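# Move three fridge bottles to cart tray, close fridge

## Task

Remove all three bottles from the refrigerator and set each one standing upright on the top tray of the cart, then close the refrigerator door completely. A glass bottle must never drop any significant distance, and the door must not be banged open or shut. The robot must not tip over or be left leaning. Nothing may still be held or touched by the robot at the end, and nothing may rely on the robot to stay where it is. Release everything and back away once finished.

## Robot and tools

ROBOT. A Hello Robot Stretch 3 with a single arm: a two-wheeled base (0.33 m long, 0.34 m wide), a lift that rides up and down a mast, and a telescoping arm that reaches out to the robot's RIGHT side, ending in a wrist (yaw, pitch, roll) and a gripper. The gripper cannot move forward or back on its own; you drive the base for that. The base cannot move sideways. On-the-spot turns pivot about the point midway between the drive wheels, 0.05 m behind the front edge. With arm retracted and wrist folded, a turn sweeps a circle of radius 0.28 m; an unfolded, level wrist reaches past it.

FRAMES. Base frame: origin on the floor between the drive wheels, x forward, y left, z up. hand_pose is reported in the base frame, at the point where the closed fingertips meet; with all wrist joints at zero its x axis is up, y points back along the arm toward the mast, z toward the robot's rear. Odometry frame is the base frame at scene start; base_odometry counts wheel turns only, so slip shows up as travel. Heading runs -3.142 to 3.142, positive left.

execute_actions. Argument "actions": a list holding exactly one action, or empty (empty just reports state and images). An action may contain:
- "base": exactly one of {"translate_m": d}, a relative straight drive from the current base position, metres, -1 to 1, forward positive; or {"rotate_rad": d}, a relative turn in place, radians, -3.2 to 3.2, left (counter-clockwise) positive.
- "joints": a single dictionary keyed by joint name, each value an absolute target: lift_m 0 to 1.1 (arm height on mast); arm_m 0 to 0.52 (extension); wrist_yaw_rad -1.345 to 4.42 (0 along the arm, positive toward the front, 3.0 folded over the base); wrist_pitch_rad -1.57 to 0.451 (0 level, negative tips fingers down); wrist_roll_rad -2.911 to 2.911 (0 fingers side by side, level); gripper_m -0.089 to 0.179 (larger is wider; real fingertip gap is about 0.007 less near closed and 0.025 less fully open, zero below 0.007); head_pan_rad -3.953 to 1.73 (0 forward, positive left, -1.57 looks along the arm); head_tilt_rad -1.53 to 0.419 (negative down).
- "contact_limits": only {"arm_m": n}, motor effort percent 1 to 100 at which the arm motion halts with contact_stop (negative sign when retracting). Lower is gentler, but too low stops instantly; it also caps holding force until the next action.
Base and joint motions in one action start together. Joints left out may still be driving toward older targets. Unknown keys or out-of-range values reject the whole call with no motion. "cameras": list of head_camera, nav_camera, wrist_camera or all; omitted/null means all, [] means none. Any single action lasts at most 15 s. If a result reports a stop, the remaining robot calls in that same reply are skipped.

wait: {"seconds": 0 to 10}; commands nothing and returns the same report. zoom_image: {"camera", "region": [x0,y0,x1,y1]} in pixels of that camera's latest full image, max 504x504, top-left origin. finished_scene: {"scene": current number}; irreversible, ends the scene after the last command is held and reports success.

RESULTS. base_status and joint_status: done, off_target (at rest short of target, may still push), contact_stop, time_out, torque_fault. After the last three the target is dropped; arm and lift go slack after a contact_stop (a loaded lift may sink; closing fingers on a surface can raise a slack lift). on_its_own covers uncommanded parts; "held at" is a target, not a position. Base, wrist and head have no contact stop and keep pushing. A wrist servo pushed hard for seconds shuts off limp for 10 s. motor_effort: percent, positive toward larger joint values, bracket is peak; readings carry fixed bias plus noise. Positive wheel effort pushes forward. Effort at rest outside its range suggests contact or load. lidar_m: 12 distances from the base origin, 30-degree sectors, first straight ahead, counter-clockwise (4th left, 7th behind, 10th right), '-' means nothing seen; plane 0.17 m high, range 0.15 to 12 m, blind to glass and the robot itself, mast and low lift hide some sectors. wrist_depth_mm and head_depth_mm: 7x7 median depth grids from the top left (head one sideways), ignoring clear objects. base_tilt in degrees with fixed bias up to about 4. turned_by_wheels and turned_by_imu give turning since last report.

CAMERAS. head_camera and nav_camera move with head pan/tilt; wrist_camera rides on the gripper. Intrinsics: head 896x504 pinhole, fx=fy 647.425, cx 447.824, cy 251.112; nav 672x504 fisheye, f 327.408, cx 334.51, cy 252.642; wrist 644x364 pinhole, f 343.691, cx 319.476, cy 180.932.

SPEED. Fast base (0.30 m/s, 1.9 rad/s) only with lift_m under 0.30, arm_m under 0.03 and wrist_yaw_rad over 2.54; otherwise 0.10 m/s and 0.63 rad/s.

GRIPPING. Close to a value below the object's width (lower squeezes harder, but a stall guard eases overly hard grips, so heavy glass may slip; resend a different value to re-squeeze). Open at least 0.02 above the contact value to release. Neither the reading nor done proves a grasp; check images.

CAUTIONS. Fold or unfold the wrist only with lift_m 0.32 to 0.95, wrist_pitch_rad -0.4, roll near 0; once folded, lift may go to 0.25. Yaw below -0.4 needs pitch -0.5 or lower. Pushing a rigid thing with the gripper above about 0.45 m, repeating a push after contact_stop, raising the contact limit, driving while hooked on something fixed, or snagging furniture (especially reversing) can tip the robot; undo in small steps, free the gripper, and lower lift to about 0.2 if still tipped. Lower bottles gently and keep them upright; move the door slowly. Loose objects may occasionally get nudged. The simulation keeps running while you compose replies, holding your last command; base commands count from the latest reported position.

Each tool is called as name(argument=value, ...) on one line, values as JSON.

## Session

execute_actions(actions=[])

Scene clock: 0.00 s.
base_odometry: x=+0.000 y=+0.000 heading=+0.000 (m, m, rad; odometry frame)
turned_by_wheels: +0.000 (rad since the last result)
turned_by_imu: +0.000 (rad since the last result)
base_tilt: forward=-2.5 right=-1.7 (deg)
lidar_m: 2.49 1.78 1.20 1.50 1.40 1.30 1.31 1.21 0.94 3.17 1.67 1.77
head_depth_mm: 2106 2256 2307 2316 2331 2377 2067 / 2095 2362 2426 2438 2471 2499 2080 / 2081 2473 2507 2521 2569 2566 2101 / 2048 2582 2587 2665 2689 2705 2102 / 2007 2734 2739 2777 2775 2802 2137 / 2030 2724 2813 2793 2778 2738 2134 / 2005 2408 2409 2370 2353 2318 2155
base_status: not commanded
joint_positions: lift_m=+0.546 arm_m=-0.003 wrist_yaw_rad=+2.821 wrist_pitch_rad=-0.649 wrist_roll_rad=+0.014 gripper_m=+0.037 head_pan_rad=+0.009 head_tilt_rad=-0.007
joint_status: not commanded
motor_effort: left_wheel=+1 right_wheel=-1 lift_m=+45 arm_m=-1 wrist_yaw_rad=-1 wrist_pitch_rad=+3 wrist_roll_rad=+0 gripper_m=+0 head_pan_rad=-1 head_tilt_rad=+0 (%)
hand_pose: x=+0.0386 y=+0.0377 z=+0.5104 quat_wxyz=(+0.331, +0.702, +0.114, +0.621) (m; base frame)
wrist_depth_mm: - - - - - - - / - - - - - - - / 1000 - - - - - - / 855 - 875 882 908 905 924 / 760 751 791 786 809 788 795 / 678 683 - 696 716 703 709 / 629 628 - 641 627 651 641
pictures: head_camera (sideways: a quarter turn clockwise sets it upright), nav_camera (sideways: a quarter turn counterclockwise sets it upright), wrist_camera
Images, in order (width x height): head_camera 896x504, nav_camera 672x504, wrist_camera 644x364.

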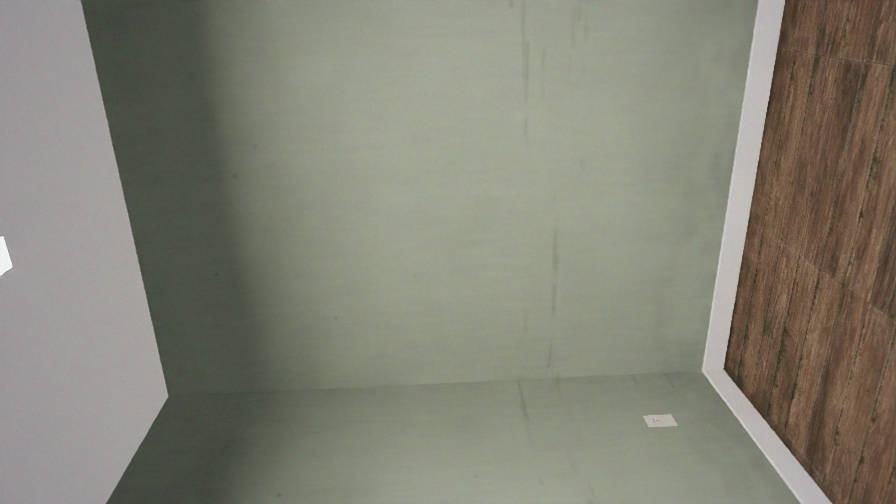

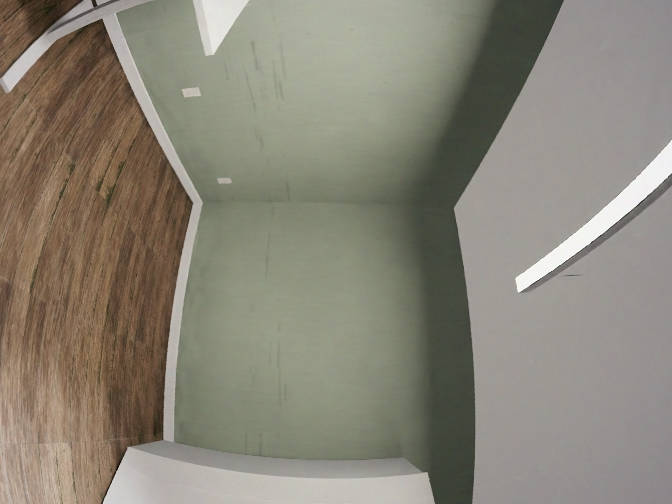

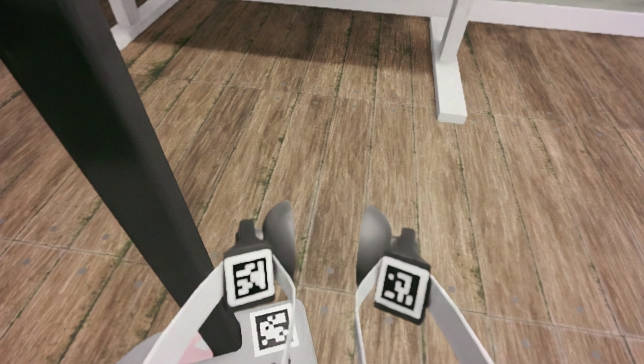

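execute_actions(actions=[{"joints":{"head_pan_rad":-0.95,"head_tilt_rad":-0.45,"wrist_pitch_rad":-0.4,"wrist_yaw_rad":3.0,"lift_m":0.42,"arm_m":0.0}}], cameras=["head_camera","nav_camera"])

Scene clock: 4.67 s.
base_odometry: x=+0.000 y=+0.000 heading=+0.000 (m, m, rad; odometry frame)
turned_by_wheels: +0.000 (rad since the last result)
turned_by_imu: +0.000 (rad since the last result)
base_tilt: forward=-2.4 right=-1.7 (deg)
lidar_m: 2.49 1.78 1.20 1.50 1.39 1.30 1.30 1.21 0.94 3.16 1.67 1.78
head_depth_mm: 3096 3354 3743 2808 2025 1597 1315 / 2870 3151 3563 2835 2039 1606 1312 / 2688 2943 3226 2861 2058 1613 1325 / 2504 2687 2839 1917 1985 1618 1331 / 1413 1547 1697 1890 2006 1637 1336 / 1459 1582 1749 1961 2055 1632 1337 / 1486 1620 1877 2381 2102 1638 1347
base_status: not commanded
joint_positions: lift_m=+0.421 arm_m=+0.000 wrist_yaw_rad=+2.998 wrist_pitch_rad=-0.425 wrist_roll_rad=+0.014 gripper_m=+0.037 head_pan_rad=-0.943 head_tilt_rad=-0.444
joint_status: all done
motor_effort: left_wheel=+1(0) right_wheel=-1(1) lift_m=+19(39) arm_m=+1(2) wrist_yaw_rad=+1(4) wrist_pitch_rad=+8(8) wrist_roll_rad=+0(0) gripper_m=+2(1) head_pan_rad=-3(29) head_tilt_rad=-2(21) (%)
hand_pose: x=+0.0107 y=+0.0766 z=+0.4318 quat_wxyz=(+0.199, +0.704, +0.098, +0.674) (m; base frame)
wrist_depth_mm: - - - - - - - / - - - - - - - / - - - - - - - / 911 933 943 976 987 996 - / 758 769 - 798 831 825 834 / 652 670 - 684 690 693 706 / 576 578 576 592 594 608 605
pictures: head_camera (sideways: a quarter turn clockwise sets it upright), nav_camera (sideways: a quarter turn counterclockwise sets it upright)
Images, in order (width x height): head_camera 896x504, nav_camera 672x504.

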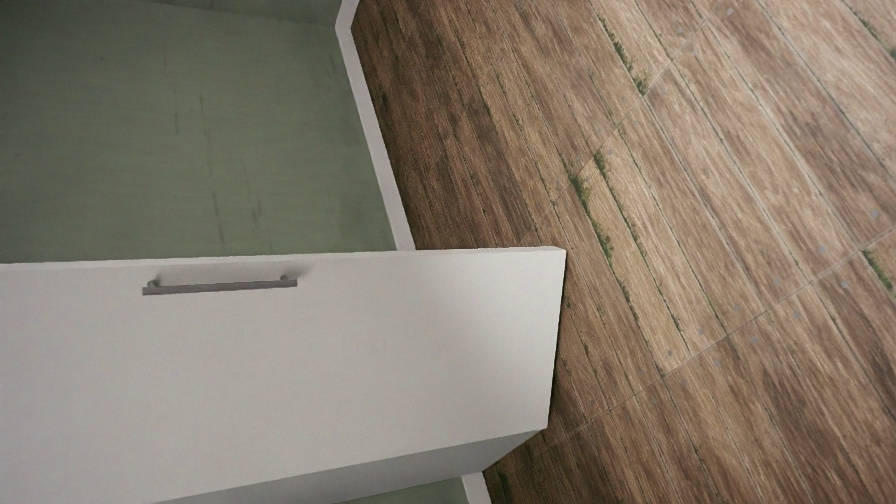

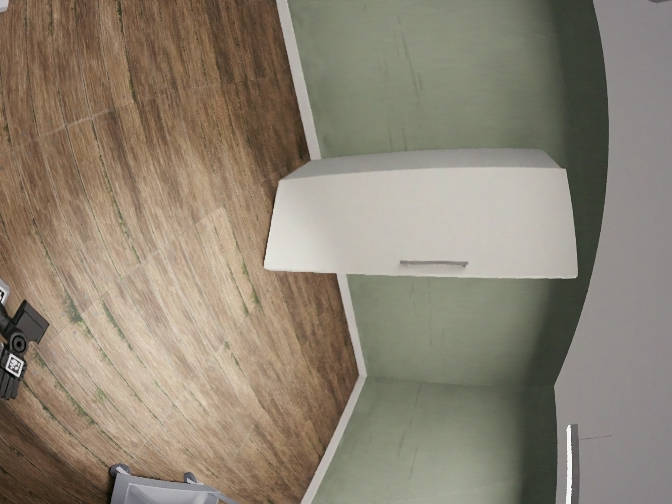

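execute_actions(actions=[{"base":{"rotate_rad":1.889},"joints":{"lift_m":0.28,"gripper_m":0.0,"head_pan_rad":1.35,"head_tilt_rad":-0.55}}], cameras=[])

execute_actions(actions=[{"base":{"translate_m":-1.0}}], cameras=["head_camera","nav_camera"])

Scene clock: 52.10 s.
base_odometry: x=+0.000 y=+0.000 heading=+1.889 (m, m, rad; odometry frame)
turned_by_wheels: +1.889 (rad since the last result)
turned_by_imu: +1.929 (rad since the last result)
base_tilt: forward=-2.5 right=-1.7 (deg)
lidar_m: 1.50 1.30 1.29 1.48 0.94 0.94 2.94 1.68 2.46 1.96 1.20 1.64
head_depth_mm: 1056 1140 1262 1409 1579 1480 1238 / 1116 1227 1346 1502 1663 1474 1246 / 1175 1284 1425 1628 1766 1490 1240 / 1232 1354 1510 1717 1841 1493 1254 / 1294 1443 1604 1847 1867 1488 1265 / 1367 1513 1719 1996 1868 1495 1259 / 1423 1601 1844 2134 1870 1501 1259
base_status: done
joint_positions: lift_m=+0.281 arm_m=+0.000 wrist_yaw_rad=+2.999 wrist_pitch_rad=-0.424 wrist_roll_rad=+0.014 gripper_m=+0.000 head_pan_rad=+1.343 head_tilt_rad=-0.544
joint_status: all done
motor_effort: left_wheel=-2(11) right_wheel=+1(7) lift_m=+19(20) arm_m=+2(2) wrist_yaw_rad=+1(2) wrist_pitch_rad=+8(8) wrist_roll_rad=+0(0) gripper_m=-2(95) head_pan_rad=+2(29) head_tilt_rad=-2(7) (%)
hand_pose: x=+0.0106 y=+0.0767 z=+0.2920 quat_wxyz=(+0.199, +0.704, +0.098, +0.674) (m; base frame)
wrist_depth_mm: 948 - - - - - 980 / - - - - - - - / 865 873 894 902 950 949 971 / 696 695 720 725 731 750 747 / 567 576 595 - 610 618 622 / 487 510 - - 521 519 527 / - - - - 446 452 457
pictures: none
No camera images: the call's "cameras" was empty. Leave "cameras" out to get every camera's image.

Scene clock: 57.13 s.
base_odometry: x=+0.313 y=-0.950 heading=+1.889 (m, m, rad; odometry frame)
turned_by_wheels: +0.000 (rad since the last result)
turned_by_imu: -0.005 (rad since the last result)
base_tilt: forward=-2.5 right=-1.7 (deg)
lidar_m: 2.36 2.00 0.73 0.73 0.87 2.37 2.13 0.75 0.83 2.00 2.40 1.94
head_depth_mm: 1638 1792 1983 2196 1816 1474 1244 / 1708 1876 2048 2100 1812 1486 1245 / 1786 1952 1213 960 1090 1274 1246 / 1894 2069 1218 966 1164 1274 1252 / 1952 2166 1228 966 1161 1281 1250 / 2087 2334 1235 972 1169 1294 1258 / 2203 2492 1234 978 1172 1212 1259
base_status: done
joint_positions: lift_m=+0.281 arm_m=+0.000 wrist_yaw_rad=+2.999 wrist_pitch_rad=-0.424 wrist_roll_rad=+0.014 gripper_m=+0.000 head_pan_rad=+1.343 head_tilt_rad=-0.544
joint_status: not commanded
motor_effort: left_wheel=-2(13) right_wheel=+1(3) lift_m=+19(20) arm_m=+2(2) wrist_yaw_rad=+1(0) wrist_pitch_rad=+7(8) wrist_roll_rad=+0(0) gripper_m=-2(2) head_pan_rad=+2(2) head_tilt_rad=-2(2) (%)
hand_pose: x=+0.0105 y=+0.0767 z=+0.2920 quat_wxyz=(+0.199, +0.704, +0.098, +0.674) (m; base frame)
wrist_depth_mm: - - - - - - - / - - 835 799 766 - - / 845 877 888 921 889 940 969 / 688 689 725 720 733 744 769 / 574 576 599 - 616 611 621 / 490 510 - - 524 517 524 / - - - - 445 451 454
pictures: head_camera (sideways: a quarter turn clockwise sets it upright), nav_camera (sideways: a quarter turn counterclockwise sets it upright)
Images, in order (width x height): head_camera 896x504, nav_camera 672x504.

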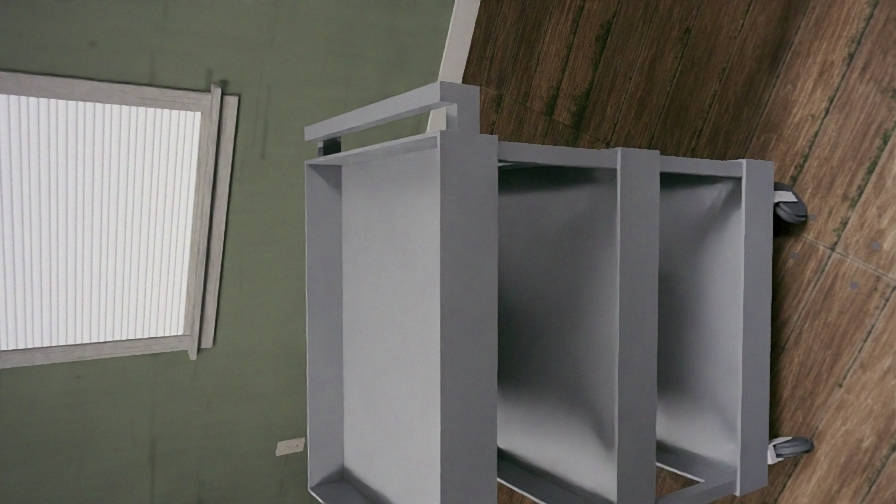

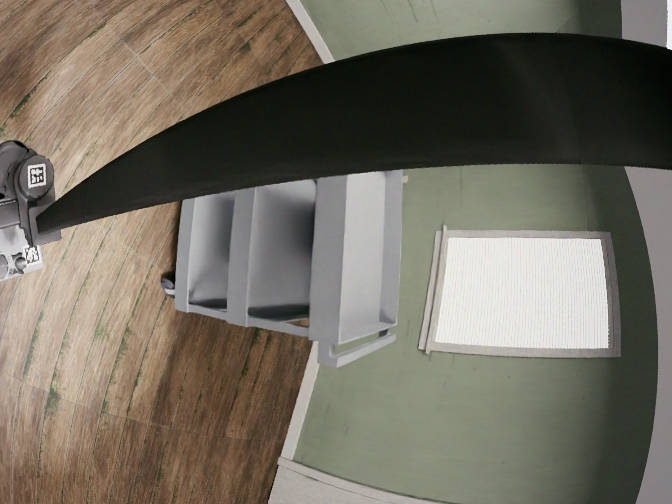

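execute_actions(actions=[{"base":{"translate_m":-0.76},"joints":{"lift_m":0.292,"head_pan_rad":-1.0,"head_tilt_rad":-0.75}}], cameras=[])

execute_actions(actions=[{"base":{"rotate_rad":-0.695},"joints":{"lift_m":0.45,"wrist_yaw_rad":1.6}}])

Scene clock: 73.67 s.
base_odometry: x=+0.550 y=-1.672 heading=+1.889 (m, m, rad; odometry frame)
turned_by_wheels: +0.000 (rad since the last result)
turned_by_imu: -0.004 (rad since the last result)
base_tilt: forward=-2.5 right=-1.6 (deg)
lidar_m: 2.98 1.09 0.99 2.16 1.81 1.80 1.53 1.27 0.75 0.49 0.49 2.64
head_depth_mm: 377 437 640 1254 1449 1309 1145 / 407 452 509 602 820 1288 1146 / 2572 2795 2101 1804 1472 1109 1146 / 2747 2988 2349 1865 1544 1316 1147 / 2634 2907 2331 1842 1533 1321 1156 / 2604 2890 2330 1863 1540 1316 1159 / 2524 2795 2367 1866 1558 1332 1153
base_status: done
joint_positions: lift_m=+0.291 arm_m=+0.000 wrist_yaw_rad=+2.999 wrist_pitch_rad=-0.424 wrist_roll_rad=+0.014 gripper_m=+0.000 head_pan_rad=-0.993 head_tilt_rad=-0.741
joint_status: all done
motor_effort: left_wheel=-3(14) right_wheel=+0(3) lift_m=+62(65) arm_m=+2(2) wrist_yaw_rad=+0(0) wrist_pitch_rad=+7(7) wrist_roll_rad=+0(0) gripper_m=-2(3) head_pan_rad=-3(28) head_tilt_rad=-3(19) (%)
hand_pose: x=+0.0105 y=+0.0767 z=+0.3027 quat_wxyz=(+0.198, +0.704, +0.098, +0.674) (m; base frame)
wrist_depth_mm: - - - - - - - / - - - - - 959 882 / 894 893 923 938 974 971 - / 704 714 747 737 755 776 787 / 580 597 617 - 626 629 640 / 504 525 - - 539 542 541 / 448 - - - 457 460 467
pictures: none
No camera images: the call's "cameras" was empty. Leave "cameras" out to get every camera's image.

Scene clock: 75.93 s.
base_odometry: x=+0.550 y=-1.672 heading=+1.194 (m, m, rad; odometry frame)
turned_by_wheels: -0.695 (rad since the last result)
turned_by_imu: -0.711 (rad since the last result)
base_tilt: forward=-2.5 right=-1.7 (deg)
lidar_m: 2.97 2.63 1.22 0.99 2.48 1.86 1.80 1.75 1.31 0.87 0.75 0.48
head_depth_mm: 683 881 1222 1583 1532 1309 1150 / 625 710 837 1092 1463 1322 1145 / 1076 864 1274 1109 1327 1322 1148 / 1091 959 1373 1533 1457 1323 1152 / 1067 1021 1313 1510 1498 1333 1166 / 939 1013 1158 1269 946 951 1138 / 857 887 677 590 679 1308 1156
base_status: done
joint_positions: lift_m=+0.449 arm_m=+0.000 wrist_yaw_rad=+1.602 wrist_pitch_rad=-0.424 wrist_roll_rad=+0.014 gripper_m=+0.000 head_pan_rad=-0.993 head_tilt_rad=-0.741
joint_status: all done
motor_effort: left_wheel=+4(11) right_wheel=-3(5) lift_m=+62(68) arm_m=+2(1) wrist_yaw_rad=-2(1) wrist_pitch_rad=+7(7) wrist_roll_rad=+0(0) gripper_m=-2(2) head_pan_rad=-3(3) head_tilt_rad=-3(4) (%)
hand_pose: x=+0.2022 y=-0.1379 z=+0.4608 quat_wxyz=(+0.586, +0.602, -0.378, +0.389) (m; base frame)
wrist_depth_mm: - - - - - 290 355 / - - - - - 314 449 / - - - - - 346 610 / 940 992 - - 952 416 749 / 808 820 830 - 455 545 778 / 692 695 712 - 485 704 715 / 605 610 618 623 600 630 648
pictures: head_camera (sideways: a quarter turn clockwise sets it upright), nav_camera (sideways: a quarter turn counterclockwise sets it upright), wrist_camera
Images, in order (width x height): head_camera 896x504, nav_camera 672x504, wrist_camera 644x364.

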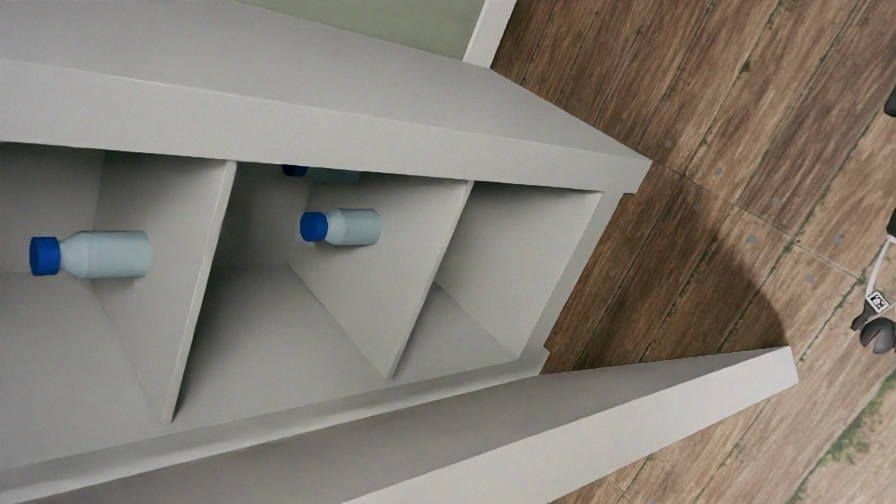

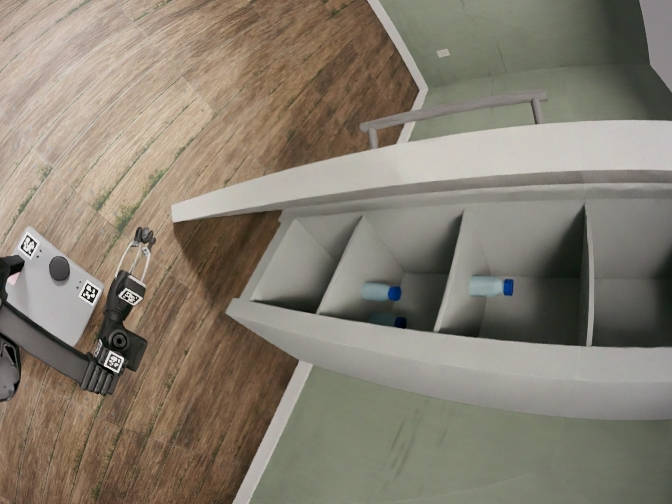

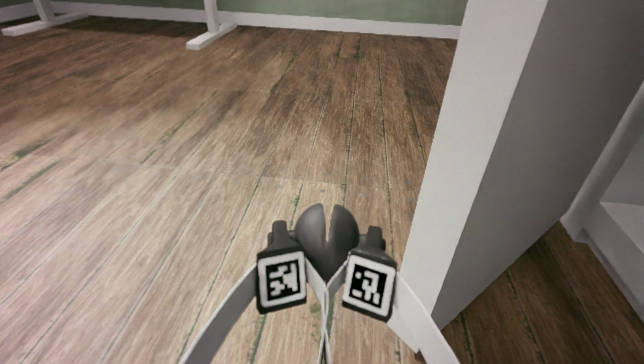

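execute_actions(actions=[{"base":{"rotate_rad":-0.6},"joints":{"lift_m":0.525,"arm_m":0.1,"wrist_pitch_rad":0.0}}], cameras=[])

execute_actions(actions=[{"base":{"translate_m":0.21}}], cameras=[])

execute_actions(actions=[{"base":{"rotate_rad":0.59}}], cameras=["head_camera","wrist_camera"])

Scene clock: 100.23 s.
base_odometry: x=+0.550 y=-1.672 heading=+0.594 (m, m, rad; odometry frame)
turned_by_wheels: -0.600 (rad since the last result)
turned_by_imu: -0.614 (rad since the last result)
base_tilt: forward=-2.5 right=-1.6 (deg)
lidar_m: 0.49 2.97 2.64 2.64 0.99 1.16 1.90 1.81 1.85 1.34 1.18 0.75
head_depth_mm: 1103 1259 1466 1707 1522 1309 - / 1099 1248 1465 1705 1530 1320 1108 / 1091 1248 1450 1705 1543 1337 1110 / 1086 1242 1446 1700 1550 1319 1142 / 1085 1231 1440 1706 1543 1358 1163 / 1076 1181 1277 1220 1218 1316 1157 / 859 834 822 921 1365 1310 1160
base_status: done
joint_positions: lift_m=+0.524 arm_m=+0.100 wrist_yaw_rad=+1.601 wrist_pitch_rad=-0.027 wrist_roll_rad=+0.014 gripper_m=+0.000 head_pan_rad=-0.993 head_tilt_rad=-0.741
joint_status: all done
motor_effort: left_wheel=+4(9) right_wheel=-2(5) lift_m=+62(64) arm_m=+2(2) wrist_yaw_rad=-1(2) wrist_pitch_rad=+8(8) wrist_roll_rad=+0(0) gripper_m=-3(3) head_pan_rad=-3(2) head_tilt_rad=-4(3) (%)
hand_pose: x=+0.2340 y=-0.2371 z=+0.6320 quat_wxyz=(+0.496, +0.518, -0.489, +0.497) (m; base frame)
wrist_depth_mm: - 404 542 890 889 488 559 / - 415 556 928 - 509 590 / - 430 579 966 - 518 638 / - 449 599 985 855 541 683 / - 464 607 - - 565 736 / - 484 570 - - 598 790 / - 502 720 978 853 639 824
pictures: none
No camera images: the call's "cameras" was empty. Leave "cameras" out to get every camera's image.

Scene clock: 103.30 s.
base_odometry: x=+0.724 y=-1.554 heading=+0.594 (m, m, rad; odometry frame)
turned_by_wheels: +0.000 (rad since the last result)
turned_by_imu: +0.001 (rad since the last result)
base_tilt: forward=-2.5 right=-1.7 (deg)
lidar_m: 0.27 2.79 2.51 2.73 1.16 1.15 2.09 1.98 1.73 1.21 0.60 0.61
head_depth_mm: 999 1138 1329 1601 1515 1307 - / 992 1140 1330 1577 1539 1317 1111 / 993 1130 1318 1562 1536 1333 1111 / 989 1121 1311 1557 1554 1326 1147 / 949 903 814 808 978 1212 1156 / 489 548 636 1043 1300 1244 1160 / 488 803 736 1074 1309 1254 1164
base_status: done
joint_positions: lift_m=+0.524 arm_m=+0.100 wrist_yaw_rad=+1.601 wrist_pitch_rad=-0.027 wrist_roll_rad=+0.014 gripper_m=+0.000 head_pan_rad=-0.993 head_tilt_rad=-0.741
joint_status: not commanded
motor_effort: left_wheel=+3(9) right_wheel=-3(3) lift_m=+62(62) arm_m=+2(2) wrist_yaw_rad=-1(1) wrist_pitch_rad=+8(8) wrist_roll_rad=+0(0) gripper_m=-3(3) head_pan_rad=-3(3) head_tilt_rad=-3(4) (%)
hand_pose: x=+0.2340 y=-0.2371 z=+0.6320 quat_wxyz=(+0.496, +0.518, -0.489, +0.497) (m; base frame)
wrist_depth_mm: 250 319 461 697 775 755 285 / 254 325 478 737 841 806 291 / 258 330 498 759 876 821 300 / 262 337 505 785 862 627 311 / 266 343 518 - 619 368 324 / 270 355 488 - 993 372 335 / 277 361 609 853 898 379 366
pictures: none
No camera images: the call's "cameras" was empty. Leave "cameras" out to get every camera's image.

Scene clock: 105.23 s.
base_odometry: x=+0.724 y=-1.554 heading=+1.184 (m, m, rad; odometry frame)
turned_by_wheels: +0.590 (rad since the last result)
turned_by_imu: +0.603 (rad since the last result)
base_tilt: forward=-2.5 right=-1.7 (deg)
lidar_m: 2.79 2.51 2.71 1.15 1.14 2.04 1.98 1.60 1.19 0.60 0.84 0.27
head_depth_mm: 877 816 636 718 1327 1305 - / 924 861 1097 1110 975 1219 1105 / 942 804 1271 1084 1360 1272 1112 / 952 868 1240 1124 1387 1321 1140 / 822 856 1026 1128 1368 1293 888 / 719 803 897 850 546 492 681 / 668 528 401 324 351 445 1159
base_status: done
joint_positions: lift_m=+0.524 arm_m=+0.100 wrist_yaw_rad=+1.601 wrist_pitch_rad=-0.027 wrist_roll_rad=+0.014 gripper_m=+0.000 head_pan_rad=-0.993 head_tilt_rad=-0.741
joint_status: not commanded
motor_effort: left_wheel=-3(9) right_wheel=+1(4) lift_m=+62(62) arm_m=+2(2) wrist_yaw_rad=-1(1) wrist_pitch_rad=+8(8) wrist_roll_rad=+0(0) gripper_m=-3(2) head_pan_rad=-3(3) head_tilt_rad=-3(3) (%)
hand_pose: x=+0.2340 y=-0.2371 z=+0.6320 quat_wxyz=(+0.496, +0.518, -0.489, +0.497) (m; base frame)
wrist_depth_mm: - 151 152 183 232 312 453 / - 160 157 191 243 336 457 / - 170 162 198 254 360 471 / - 182 167 206 267 383 489 / - 197 171 - 289 414 502 / - - 171 - 325 456 517 / - 944 192 234 306 497 531
pictures: head_camera (sideways: a quarter turn clockwise sets it upright), wrist_camera
Images, in order (width x height): head_camera 896x504, wrist_camera 644x364.

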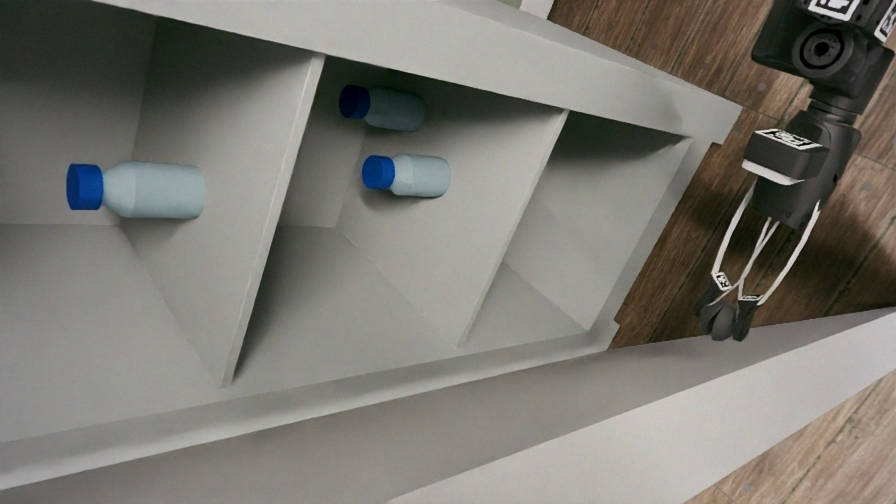

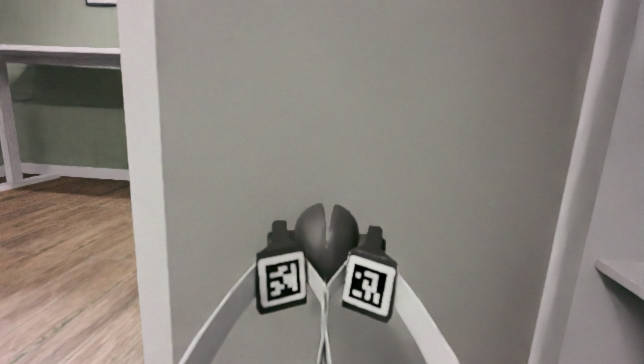

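execute_actions(actions=[{"base":{"translate_m":0.19},"joints":{"head_pan_rad":-1.2}}], cameras=["nav_camera"])

Scene clock: 110.97 s.
base_odometry: x=+0.796 y=-1.378 heading=+1.184 (m, m, rad; odometry frame)
turned_by_wheels: +0.000 (rad since the last result)
turned_by_imu: +0.000 (rad since the last result)
base_tilt: forward=-2.5 right=-1.7 (deg)
lidar_m: 0.20 2.33 2.67 1.23 1.22 2.24 2.17 1.61 1.20 0.60 0.46 0.22
head_depth_mm: 846 849 716 1041 885 1258 - / 877 857 722 1085 1008 1214 1100 / 889 757 1189 1064 1299 1255 1113 / 920 864 1184 1128 1359 1300 1111 / 765 794 906 1039 1236 1295 1138 / 633 692 782 870 873 765 774 / 578 635 611 584 560 537 518
base_status: done
joint_positions: lift_m=+0.524 arm_m=+0.100 wrist_yaw_rad=+1.600 wrist_pitch_rad=-0.028 wrist_roll_rad=+0.014 gripper_m=+0.000 head_pan_rad=-1.193 head_tilt_rad=-0.741
joint_status: all done
motor_effort: left_wheel=-3(4) right_wheel=+0(13) lift_m=+62(62) arm_m=+1(2) wrist_yaw_rad=+0(0) wrist_pitch_rad=+9(9) wrist_roll_rad=+0(0) gripper_m=-2(4) head_pan_rad=-3(16) head_tilt_rad=-3(3) (%)
hand_pose: x=+0.2340 y=-0.2374 z=+0.6319 quat_wxyz=(+0.497, +0.517, -0.489, +0.497) (m; base frame)
wrist_depth_mm: 151 160 173 187 205 226 253 / 155 165 178 194 214 235 264 / 160 169 184 201 222 245 278 / 164 175 190 209 231 258 292 / 169 181 195 - 242 270 308 / 175 187 200 - 257 284 327 / 180 193 215 235 260 298 346
pictures: nav_camera (sideways: a quarter turn counterclockwise sets it upright)
Images, in order (width x height): nav_camera 672x504.

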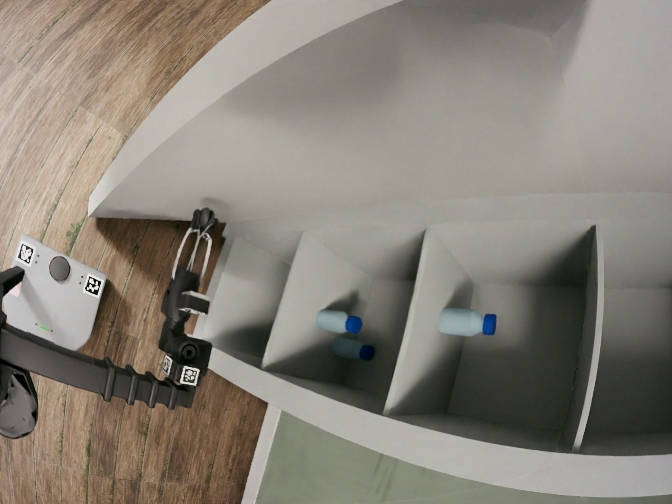

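execute_actions(actions=[{"base":{"translate_m":0.165},"joints":{"head_pan_rad":-1.5}}], cameras=[])

execute_actions(actions=[{"joints":{"wrist_yaw_rad":0.0,"wrist_pitch_rad":-0.4,"gripper_m":0.13,"arm_m":0.2}}])

Scene clock: 116.47 s.
base_odometry: x=+0.858 y=-1.226 heading=+1.184 (m, m, rad; odometry frame)
turned_by_wheels: +0.000 (rad since the last result)
turned_by_imu: -0.007 (rad since the last result)
base_tilt: forward=-2.5 right=-1.6 (deg)
lidar_m: 0.26 2.18 2.68 1.29 1.29 2.42 2.34 1.62 0.64 0.86 0.37 0.27
head_depth_mm: 775 765 702 809 980 1304 1150 / 875 851 989 1093 1022 1235 - / 873 858 1087 1087 1291 1235 1134 / 853 752 1165 1066 1296 1269 1107 / 884 864 1128 1128 1295 1267 1117 / 825 792 731 864 959 1048 1042 / 590 598 669 722 721 720 721
base_status: done
joint_positions: lift_m=+0.524 arm_m=+0.100 wrist_yaw_rad=+1.599 wrist_pitch_rad=-0.028 wrist_roll_rad=+0.014 gripper_m=+0.000 head_pan_rad=-1.493 head_tilt_rad=-0.742
joint_status: all done
motor_effort: left_wheel=+0(13) right_wheel=+0(24) lift_m=+61(62) arm_m=+2(2) wrist_yaw_rad=+0(15) wrist_pitch_rad=+9(9) wrist_roll_rad=+0(0) gripper_m=-3(4) head_pan_rad=-3(19) head_tilt_rad=-3(3) (%)
hand_pose: x=+0.2340 y=-0.2375 z=+0.6318 quat_wxyz=(+0.497, +0.517, -0.489, +0.497) (m; base frame)
wrist_depth_mm: 179 177 175 171 170 167 166 / 185 183 180 178 175 173 170 / 191 189 186 183 181 178 176 / 198 195 192 189 186 184 182 / 205 202 200 - 192 190 188 / 213 210 207 - 199 197 194 / 221 219 215 211 209 204 201
pictures: none
No camera images: the call's "cameras" was empty. Leave "cameras" out to get every camera's image.

Scene clock: 118.43 s.
base_odometry: x=+0.858 y=-1.226 heading=+1.184 (m, m, rad; odometry frame)
turned_by_wheels: +0.000 (rad since the last result)
turned_by_imu: +0.000 (rad since the last result)
base_tilt: forward=-2.5 right=-1.7 (deg)
lidar_m: 0.28 2.18 2.67 1.29 1.28 2.42 2.34 1.62 0.64 0.86 0.39 0.28
head_depth_mm: 779 767 701 809 985 1305 1162 / 870 850 989 1085 1003 1240 1151 / 877 858 1081 1093 1010 1252 1142 / 855 751 1171 1062 1009 1265 1162 / 889 866 1131 1132 1301 1275 1162 / 825 793 731 859 960 1053 1063 / 589 598 669 723 731 738 742
base_status: not commanded
joint_positions: lift_m=+0.524 arm_m=+0.200 wrist_yaw_rad=+0.002 wrist_pitch_rad=-0.412 wrist_roll_rad=+0.014 gripper_m=+0.130 head_pan_rad=-1.493 head_tilt_rad=-0.742
joint_status: all done
motor_effort: left_wheel=-1(1) right_wheel=+0(1) lift_m=+61(61) arm_m=+2(3) wrist_yaw_rad=-2(3) wrist_pitch_rad=+4(7) wrist_roll_rad=+0(0) gripper_m=+2(98) head_pan_rad=-2(3) head_tilt_rad=-4(3) (%)
hand_pose: x=-0.0211 y=-0.5698 z=+0.5383 quat_wxyz=(+0.688, +0.145, -0.696, -0.145) (m; base frame)
wrist_depth_mm: 292 406 544 314 424 425 271 / 296 410 481 335 444 420 267 / 298 343 350 344 367 355 265 / 270 273 276 281 286 291 259 / 279 242 237 238 234 247 234 / 311 - 654 653 645 - 241 / 298 448 555 570 580 402 243
pictures: head_camera (sideways: a quarter turn clockwise sets it upright), nav_camera (sideways: a quarter turn counterclockwise sets it upright), wrist_camera
Images, in order (width x height): head_camera 896x504, nav_camera 672x504, wrist_camera 644x364.

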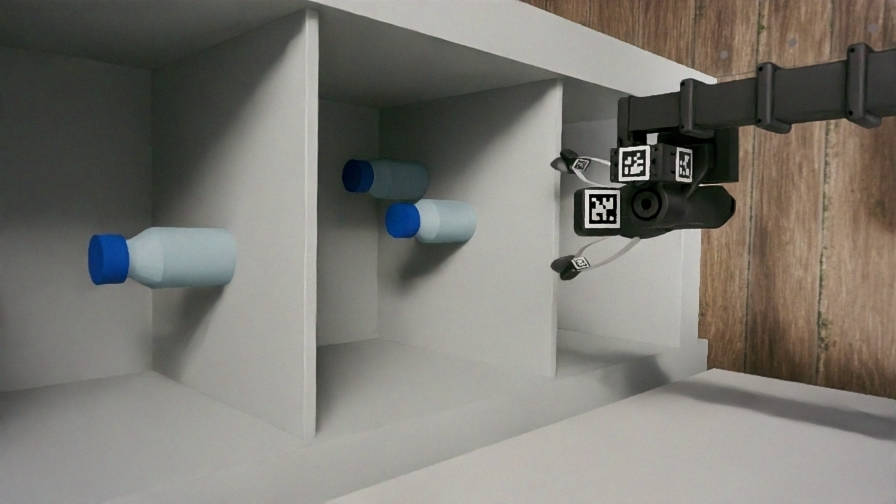

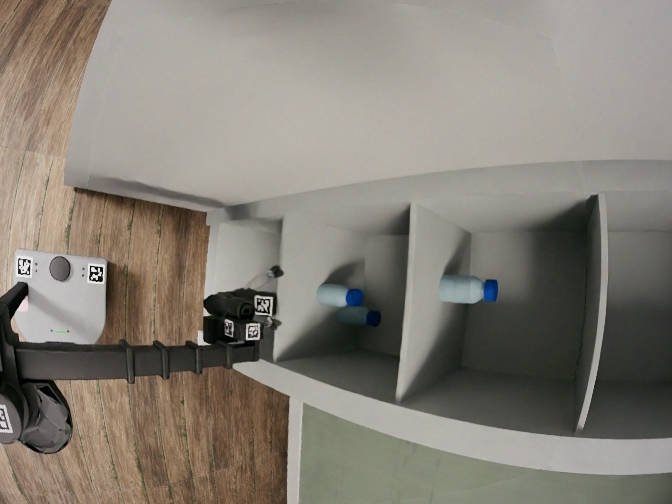

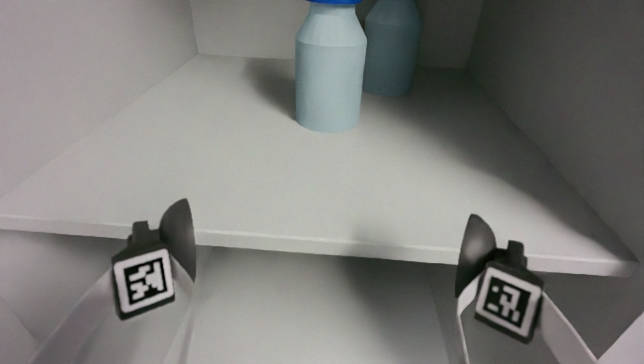

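execute_actions(actions=[{"base":{"translate_m":0.016},"joints":{"arm_m":0.425,"lift_m":0.512}}], cameras=["wrist_camera"])

Scene clock: 130.60 s.
base_odometry: x=+0.864 y=-1.211 heading=+1.184 (m, m, rad; odometry frame)
turned_by_wheels: +0.000 (rad since the last result)
turned_by_imu: +0.000 (rad since the last result)
base_tilt: forward=-2.5 right=-1.6 (deg)
lidar_m: 0.26 2.17 2.68 1.30 1.29 2.44 2.35 1.63 0.64 0.80 0.36 0.27
head_depth_mm: 827 775 713 809 950 1279 1144 / 874 851 1065 1116 1014 1252 1132 / 878 855 1069 1115 1320 1264 1146 / 850 751 1169 1120 1292 1260 1156 / 886 868 1049 1095 1216 1262 1150 / 766 770 727 846 951 989 999 / 547 584 640 679 687 694 697
base_status: done
joint_positions: lift_m=+0.513 arm_m=+0.425 wrist_yaw_rad=+0.001 wrist_pitch_rad=-0.413 wrist_roll_rad=+0.014 gripper_m=+0.130 head_pan_rad=-1.493 head_tilt_rad=-0.742
joint_status: all done
motor_effort: left_wheel=-1(6) right_wheel=-1(2) lift_m=+19(59) arm_m=+2(2) wrist_yaw_rad=-1(2) wrist_pitch_rad=+4(4) wrist_roll_rad=+0(0) gripper_m=+2(1) head_pan_rad=-3(3) head_tilt_rad=-3(3) (%)
hand_pose: x=-0.0214 y=-0.7946 z=+0.5263 quat_wxyz=(+0.688, +0.145, -0.696, -0.146) (m; base frame)
wrist_depth_mm: 269 336 336 98 97 207 295 / 272 357 363 113 116 217 292 / 277 316 322 115 118 313 291 / 246 251 255 119 122 259 261 / 205 213 210 132 146 226 222 / 175 - 179 150 173 - 187 / - 153 155 157 158 156 162
pictures: wrist_camera
Images, in order (width x height): wrist_camera 644x364.

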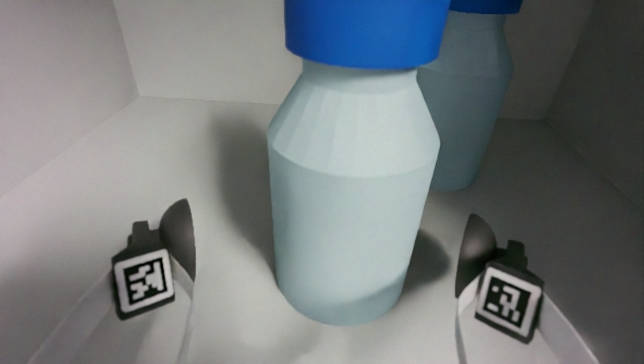

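execute_actions(actions=[{"base":{"translate_m":-0.005},"joints":{"arm_m":0.446,"lift_m":0.522}}], cameras=[])

execute_actions(actions=[{"joints":{"gripper_m":0.031}}], cameras=["wrist_camera"])

Scene clock: 135.20 s.
base_odometry: x=+0.862 y=-1.215 heading=+1.184 (m, m, rad; odometry frame)
turned_by_wheels: +0.000 (rad since the last result)
turned_by_imu: +0.000 (rad since the last result)
base_tilt: forward=-2.5 right=-1.6 (deg)
lidar_m: 0.26 2.16 2.67 1.30 1.29 2.43 2.35 1.62 0.64 0.82 0.37 0.27
head_depth_mm: 817 779 716 809 953 1273 1147 / 877 856 1041 1118 999 1236 1125 / 880 858 1085 1136 1319 1255 1151 / 867 754 1178 1123 1297 1267 1150 / 886 869 1074 1103 1250 1266 1157 / 786 791 729 844 952 1012 1024 / 561 597 654 695 701 707 715
base_status: done
joint_positions: lift_m=+0.521 arm_m=+0.446 wrist_yaw_rad=+0.001 wrist_pitch_rad=-0.414 wrist_roll_rad=+0.014 gripper_m=+0.130 head_pan_rad=-1.493 head_tilt_rad=-0.742
joint_status: all done
motor_effort: left_wheel=+0(5) right_wheel=+0(3) lift_m=+62(68) arm_m=+2(3) wrist_yaw_rad=-1(1) wrist_pitch_rad=+4(4) wrist_roll_rad=+0(0) gripper_m=+0(0) head_pan_rad=-3(3) head_tilt_rad=-3(3) (%)
hand_pose: x=-0.0214 y=-0.8156 z=+0.5350 quat_wxyz=(+0.687, +0.145, -0.696, -0.146) (m; base frame)
wrist_depth_mm: 275 320 311 78 82 182 288 / 279 343 341 83 86 200 286 / 282 332 340 98 196 328 284 / 260 264 257 101 110 271 267 / 217 226 213 102 114 240 235 / 186 - 183 115 182 - 197 / - 162 160 133 164 166 172
pictures: none
No camera images: the call's "cameras" was empty. Leave "cameras" out to get every camera's image.

Scene clock: 136.67 s.
base_odometry: x=+0.862 y=-1.215 heading=+1.184 (m, m, rad; odometry frame)
turned_by_wheels: +0.000 (rad since the last result)
turned_by_imu: +0.000 (rad since the last result)
base_tilt: forward=-2.5 right=-1.6 (deg)
lidar_m: 0.26 2.17 2.68 1.30 1.29 2.43 2.35 1.62 0.64 0.82 0.37 0.27
head_depth_mm: 812 776 711 807 948 1284 1149 / 873 854 1040 1114 1001 1237 1129 / 880 859 1083 1139 1317 1263 1151 / 864 749 1174 1113 1291 1269 1160 / 888 867 1072 1090 1242 1272 1153 / 786 789 728 846 956 1005 1021 / 561 596 651 696 699 708 712
base_status: not commanded
joint_positions: lift_m=+0.521 arm_m=+0.446 wrist_yaw_rad=-0.002 wrist_pitch_rad=-0.422 wrist_roll_rad=+0.014 gripper_m=+0.032 head_pan_rad=-1.493 head_tilt_rad=-0.742
joint_status: all done
motor_effort: left_wheel=-2(2) right_wheel=+0(1) lift_m=+62(62) arm_m=+2(2) wrist_yaw_rad=+2(4) wrist_pitch_rad=+7(7) wrist_roll_rad=+0(0) gripper_m=-22(99) head_pan_rad=-2(2) head_tilt_rad=-3(3) (%)
hand_pose: x=-0.0220 y=-0.8146 z=+0.5331 quat_wxyz=(+0.687, +0.146, -0.696, -0.150) (m; base frame)
wrist_depth_mm: 276 319 308 72 77 188 287 / 279 345 340 77 82 200 285 / 282 327 330 92 201 318 282 / 256 259 242 96 107 266 266 / 212 215 111 97 105 227 230 / 183 185 123 108 115 194 195 / 159 160 158 126 160 167 169
pictures: wrist_camera
Images, in order (width x height): wrist_camera 644x364.

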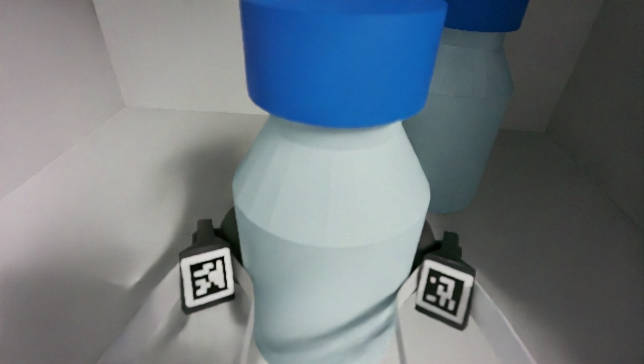

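execute_actions(actions=[{"joints":{"arm_m":0.15,"lift_m":0.70}}], cameras=[])

execute_actions(actions=[{"base":{"rotate_rad":-1.085},"joints":{"lift_m":0.86,"head_pan_rad":-3.1,"head_tilt_rad":-0.5}}], cameras=["head_camera","wrist_camera"])

Scene clock: 154.13 s.
base_odometry: x=+0.862 y=-1.215 heading=+1.184 (m, m, rad; odometry frame)
turned_by_wheels: +0.000 (rad since the last result)
turned_by_imu: +0.000 (rad since the last result)
base_tilt: forward=-2.6 right=-1.7 (deg)
lidar_m: 0.26 2.16 2.67 1.30 1.29 2.43 2.35 1.63 0.64 0.82 0.37 0.27
head_depth_mm: 818 776 714 811 922 - - / 876 853 1039 1089 1000 1261 1150 / 876 859 1091 1093 - 1256 1158 / 855 747 1167 1124 1295 1269 1155 / 886 869 1076 1094 1261 1266 1154 / 785 791 732 841 954 1008 1018 / 561 598 651 694 701 706 714
base_status: not commanded
joint_positions: lift_m=+0.699 arm_m=+0.150 wrist_yaw_rad=+0.000 wrist_pitch_rad=-0.452 wrist_roll_rad=+0.014 gripper_m=+0.032 head_pan_rad=-1.493 head_tilt_rad=-0.742
joint_status: all done
motor_effort: left_wheel=-1(2) right_wheel=+0(1) lift_m=+67(70) arm_m=-3(5) wrist_yaw_rad=+0(2) wrist_pitch_rad=+16(16) wrist_roll_rad=+0(0) gripper_m=-23(22) head_pan_rad=-3(2) head_tilt_rad=-3(4) (%)
hand_pose: x=-0.0216 y=-0.5152 z=+0.7042 quat_wxyz=(+0.684, +0.158, -0.694, -0.160) (m; base frame)
wrist_depth_mm: 282 388 565 74 79 447 285 / 283 396 582 80 86 438 279 / 287 406 613 94 623 428 276 / 291 408 503 97 109 415 271 / 309 412 113 97 106 413 269 / 348 386 124 109 116 374 293 / 402 468 675 125 556 368 344
pictures: none
No camera images: the call's "cameras" was empty. Leave "cameras" out to get every camera's image.

Scene clock: 156.80 s.
base_odometry: x=+0.862 y=-1.215 heading=+0.099 (m, m, rad; odometry frame)
turned_by_wheels: -1.085 (rad since the last result)
turned_by_imu: -1.110 (rad since the last result)
base_tilt: forward=-2.4 right=-1.7 (deg)
lidar_m: 0.39 0.28 0.26 2.16 2.71 1.30 1.28 2.46 2.35 1.70 0.64 0.78
head_depth_mm: 2181 2364 1520 1664 1800 - - / 2279 2513 1649 1660 1797 - - / 2425 2608 1656 1760 1778 - - / 2567 2773 1668 1694 1749 1571 1245 / 2685 3004 3293 2559 1917 1544 1281 / 2864 3187 3359 2576 1930 1531 1283 / 2743 2949 3115 2576 1932 1528 1289
base_status: done
joint_positions: lift_m=+0.859 arm_m=+0.150 wrist_yaw_rad=+0.000 wrist_pitch_rad=-0.453 wrist_roll_rad=+0.014 gripper_m=+0.032 head_pan_rad=-3.093 head_tilt_rad=-0.507
joint_status: all done
motor_effort: left_wheel=+3(8) right_wheel=-1(6) lift_m=+66(73) arm_m=-4(4) wrist_yaw_rad=+0(0) wrist_pitch_rad=+16(16) wrist_roll_rad=+0(0) gripper_m=-22(23) head_pan_rad=-3(30) head_tilt_rad=+3(18) (%)
hand_pose: x=-0.0215 y=-0.5151 z=+0.8641 quat_wxyz=(+0.684, +0.158, -0.693, -0.160) (m; base frame)
wrist_depth_mm: 809 978 - 74 79 - - / 843 - - 80 86 - - / 869 - - 94 - - - / 933 - - 97 108 - - / 994 - 113 97 106 - - / - - 124 109 116 - - / 990 - 989 125 - - -
pictures: head_camera (sideways: a quarter turn clockwise sets it upright), wrist_camera
Images, in order (width x height): head_camera 896x504, wrist_camera 644x364.

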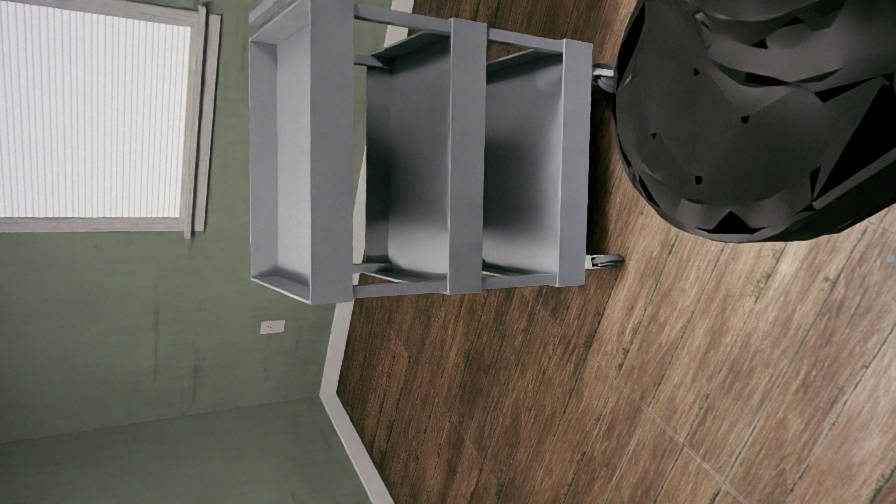

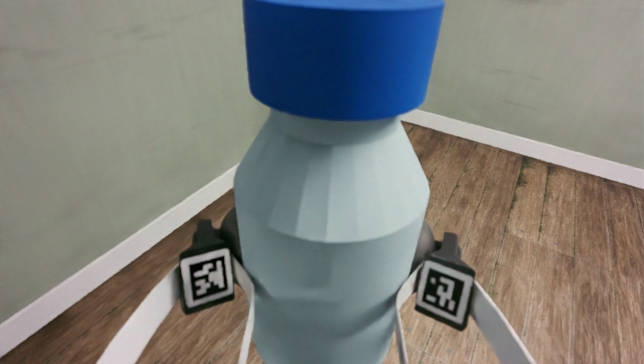

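execute_actions(actions=[{"base":{"translate_m":-0.65},"joints":{"lift_m":0.97,"arm_m":0.5,"head_pan_rad":-1.55,"head_tilt_rad":-0.6}}], cameras=[])

execute_actions(actions=[{"base":{"rotate_rad":-1.845}}])

Scene clock: 169.43 s.
base_odometry: x=+0.215 y=-1.280 heading=+0.099 (m, m, rad; odometry frame)
turned_by_wheels: +0.000 (rad since the last result)
turned_by_imu: +0.001 (rad since the last result)
base_tilt: forward=-2.5 right=-1.7 (deg)
lidar_m: 0.84 0.80 2.28 2.80 2.12 0.64 0.63 2.14 2.04 2.10 1.82 1.18
head_depth_mm: 1697 1823 - 2025 1717 1418 1213 / 1773 - 2232 2209 1742 1424 1216 / 1851 - 2308 2221 1744 1429 1222 / 1935 2131 2532 2217 1745 1430 1224 / 2033 2311 2636 2232 1745 1448 1219 / 2169 2418 2639 2246 1758 1443 1229 / 2115 2235 2388 2273 1762 1452 1233
base_status: done
joint_positions: lift_m=+0.969 arm_m=+0.500 wrist_yaw_rad=+0.000 wrist_pitch_rad=-0.454 wrist_roll_rad=+0.014 gripper_m=+0.032 head_pan_rad=-1.557 head_tilt_rad=-0.593
joint_status: all done
motor_effort: left_wheel=+4(4) right_wheel=-3(6) lift_m=+67(65) arm_m=+2(2) wrist_yaw_rad=-1(0) wrist_pitch_rad=+17(16) wrist_roll_rad=+0(0) gripper_m=-21(21) head_pan_rad=+2(29) head_tilt_rad=-2(10) (%)
hand_pose: x=-0.0215 y=-0.8645 z=+0.9740 quat_wxyz=(+0.684, +0.158, -0.693, -0.160) (m; base frame)
wrist_depth_mm: - - - 74 79 - - / - - - 80 86 - - / - - - 94 - - - / - - - 97 108 - - / - - 113 97 106 - - / - - 124 109 116 - - / - - - 125 - - -
pictures: none
No camera images: the call's "cameras" was empty. Leave "cameras" out to get every camera's image.

Scene clock: 173.53 s.
base_odometry: x=+0.215 y=-1.280 heading=-1.746 (m, m, rad; odometry frame)
turned_by_wheels: -1.845 (rad since the last result)
turned_by_imu: -1.886 (rad since the last result)
base_tilt: forward=-2.5 right=-1.6 (deg)
lidar_m: 2.04 2.08 1.75 1.18 0.83 2.74 2.28 2.40 0.71 0.62 0.63 2.05
head_depth_mm: 1671 1820 - 908 1694 1427 1207 / 1707 - 1051 916 1086 1268 1214 / 1697 - 1145 887 1102 1259 1213 / 1748 1897 1063 790 1109 1206 1192 / 1792 1959 1113 858 1107 1183 1173 / 1828 2014 1099 867 1086 998 1153 / 1837 2081 1081 867 817 1388 1235
base_status: done
joint_positions: lift_m=+0.969 arm_m=+0.500 wrist_yaw_rad=-0.001 wrist_pitch_rad=-0.454 wrist_roll_rad=+0.014 gripper_m=+0.032 head_pan_rad=-1.557 head_tilt_rad=-0.593
joint_status: not commanded
motor_effort: left_wheel=+3(11) right_wheel=-3(9) lift_m=+67(66) arm_m=+2(2) wrist_yaw_rad=+0(2) wrist_pitch_rad=+16(17) wrist_roll_rad=+0(0) gripper_m=-22(23) head_pan_rad=+2(2) head_tilt_rad=-4(3) (%)
hand_pose: x=-0.0218 y=-0.8645 z=+0.9740 quat_wxyz=(+0.684, +0.158, -0.694, -0.161) (m; base frame)
wrist_depth_mm: - - - 74 79 - - / - - - 80 86 - - / - - - 95 - - - / 397 409 408 97 109 440 - / 402 412 113 97 106 392 369 / 352 357 124 109 116 361 308 / 313 314 307 125 309 321 288
pictures: head_camera (sideways: a quarter turn clockwise sets it upright), nav_camera (sideways: a quarter turn counterclockwise sets it upright), wrist_camera
Images, in order (width x height): head_camera 896x504, nav_camera 672x504, wrist_camera 644x364.

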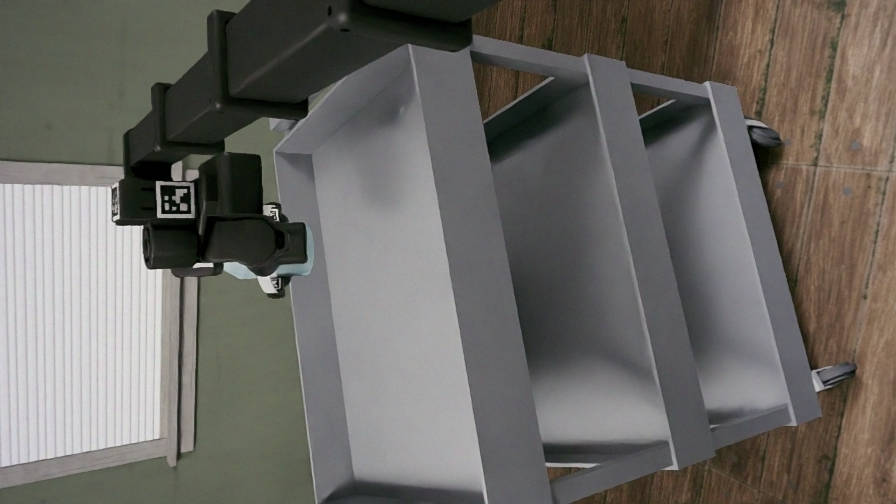

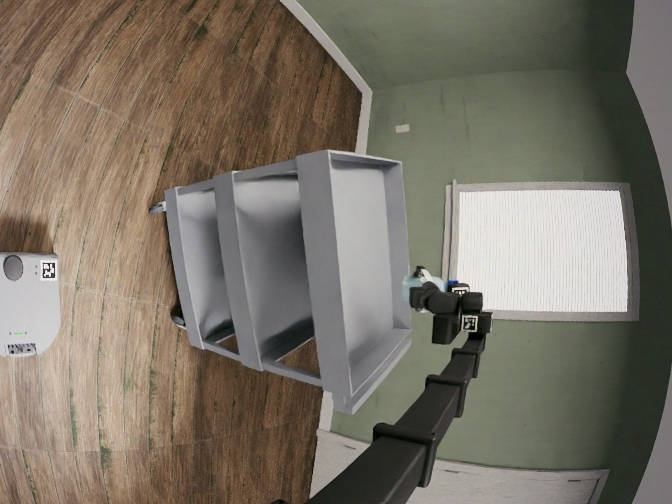

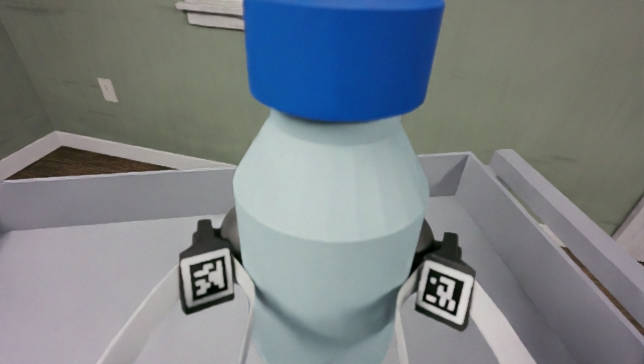

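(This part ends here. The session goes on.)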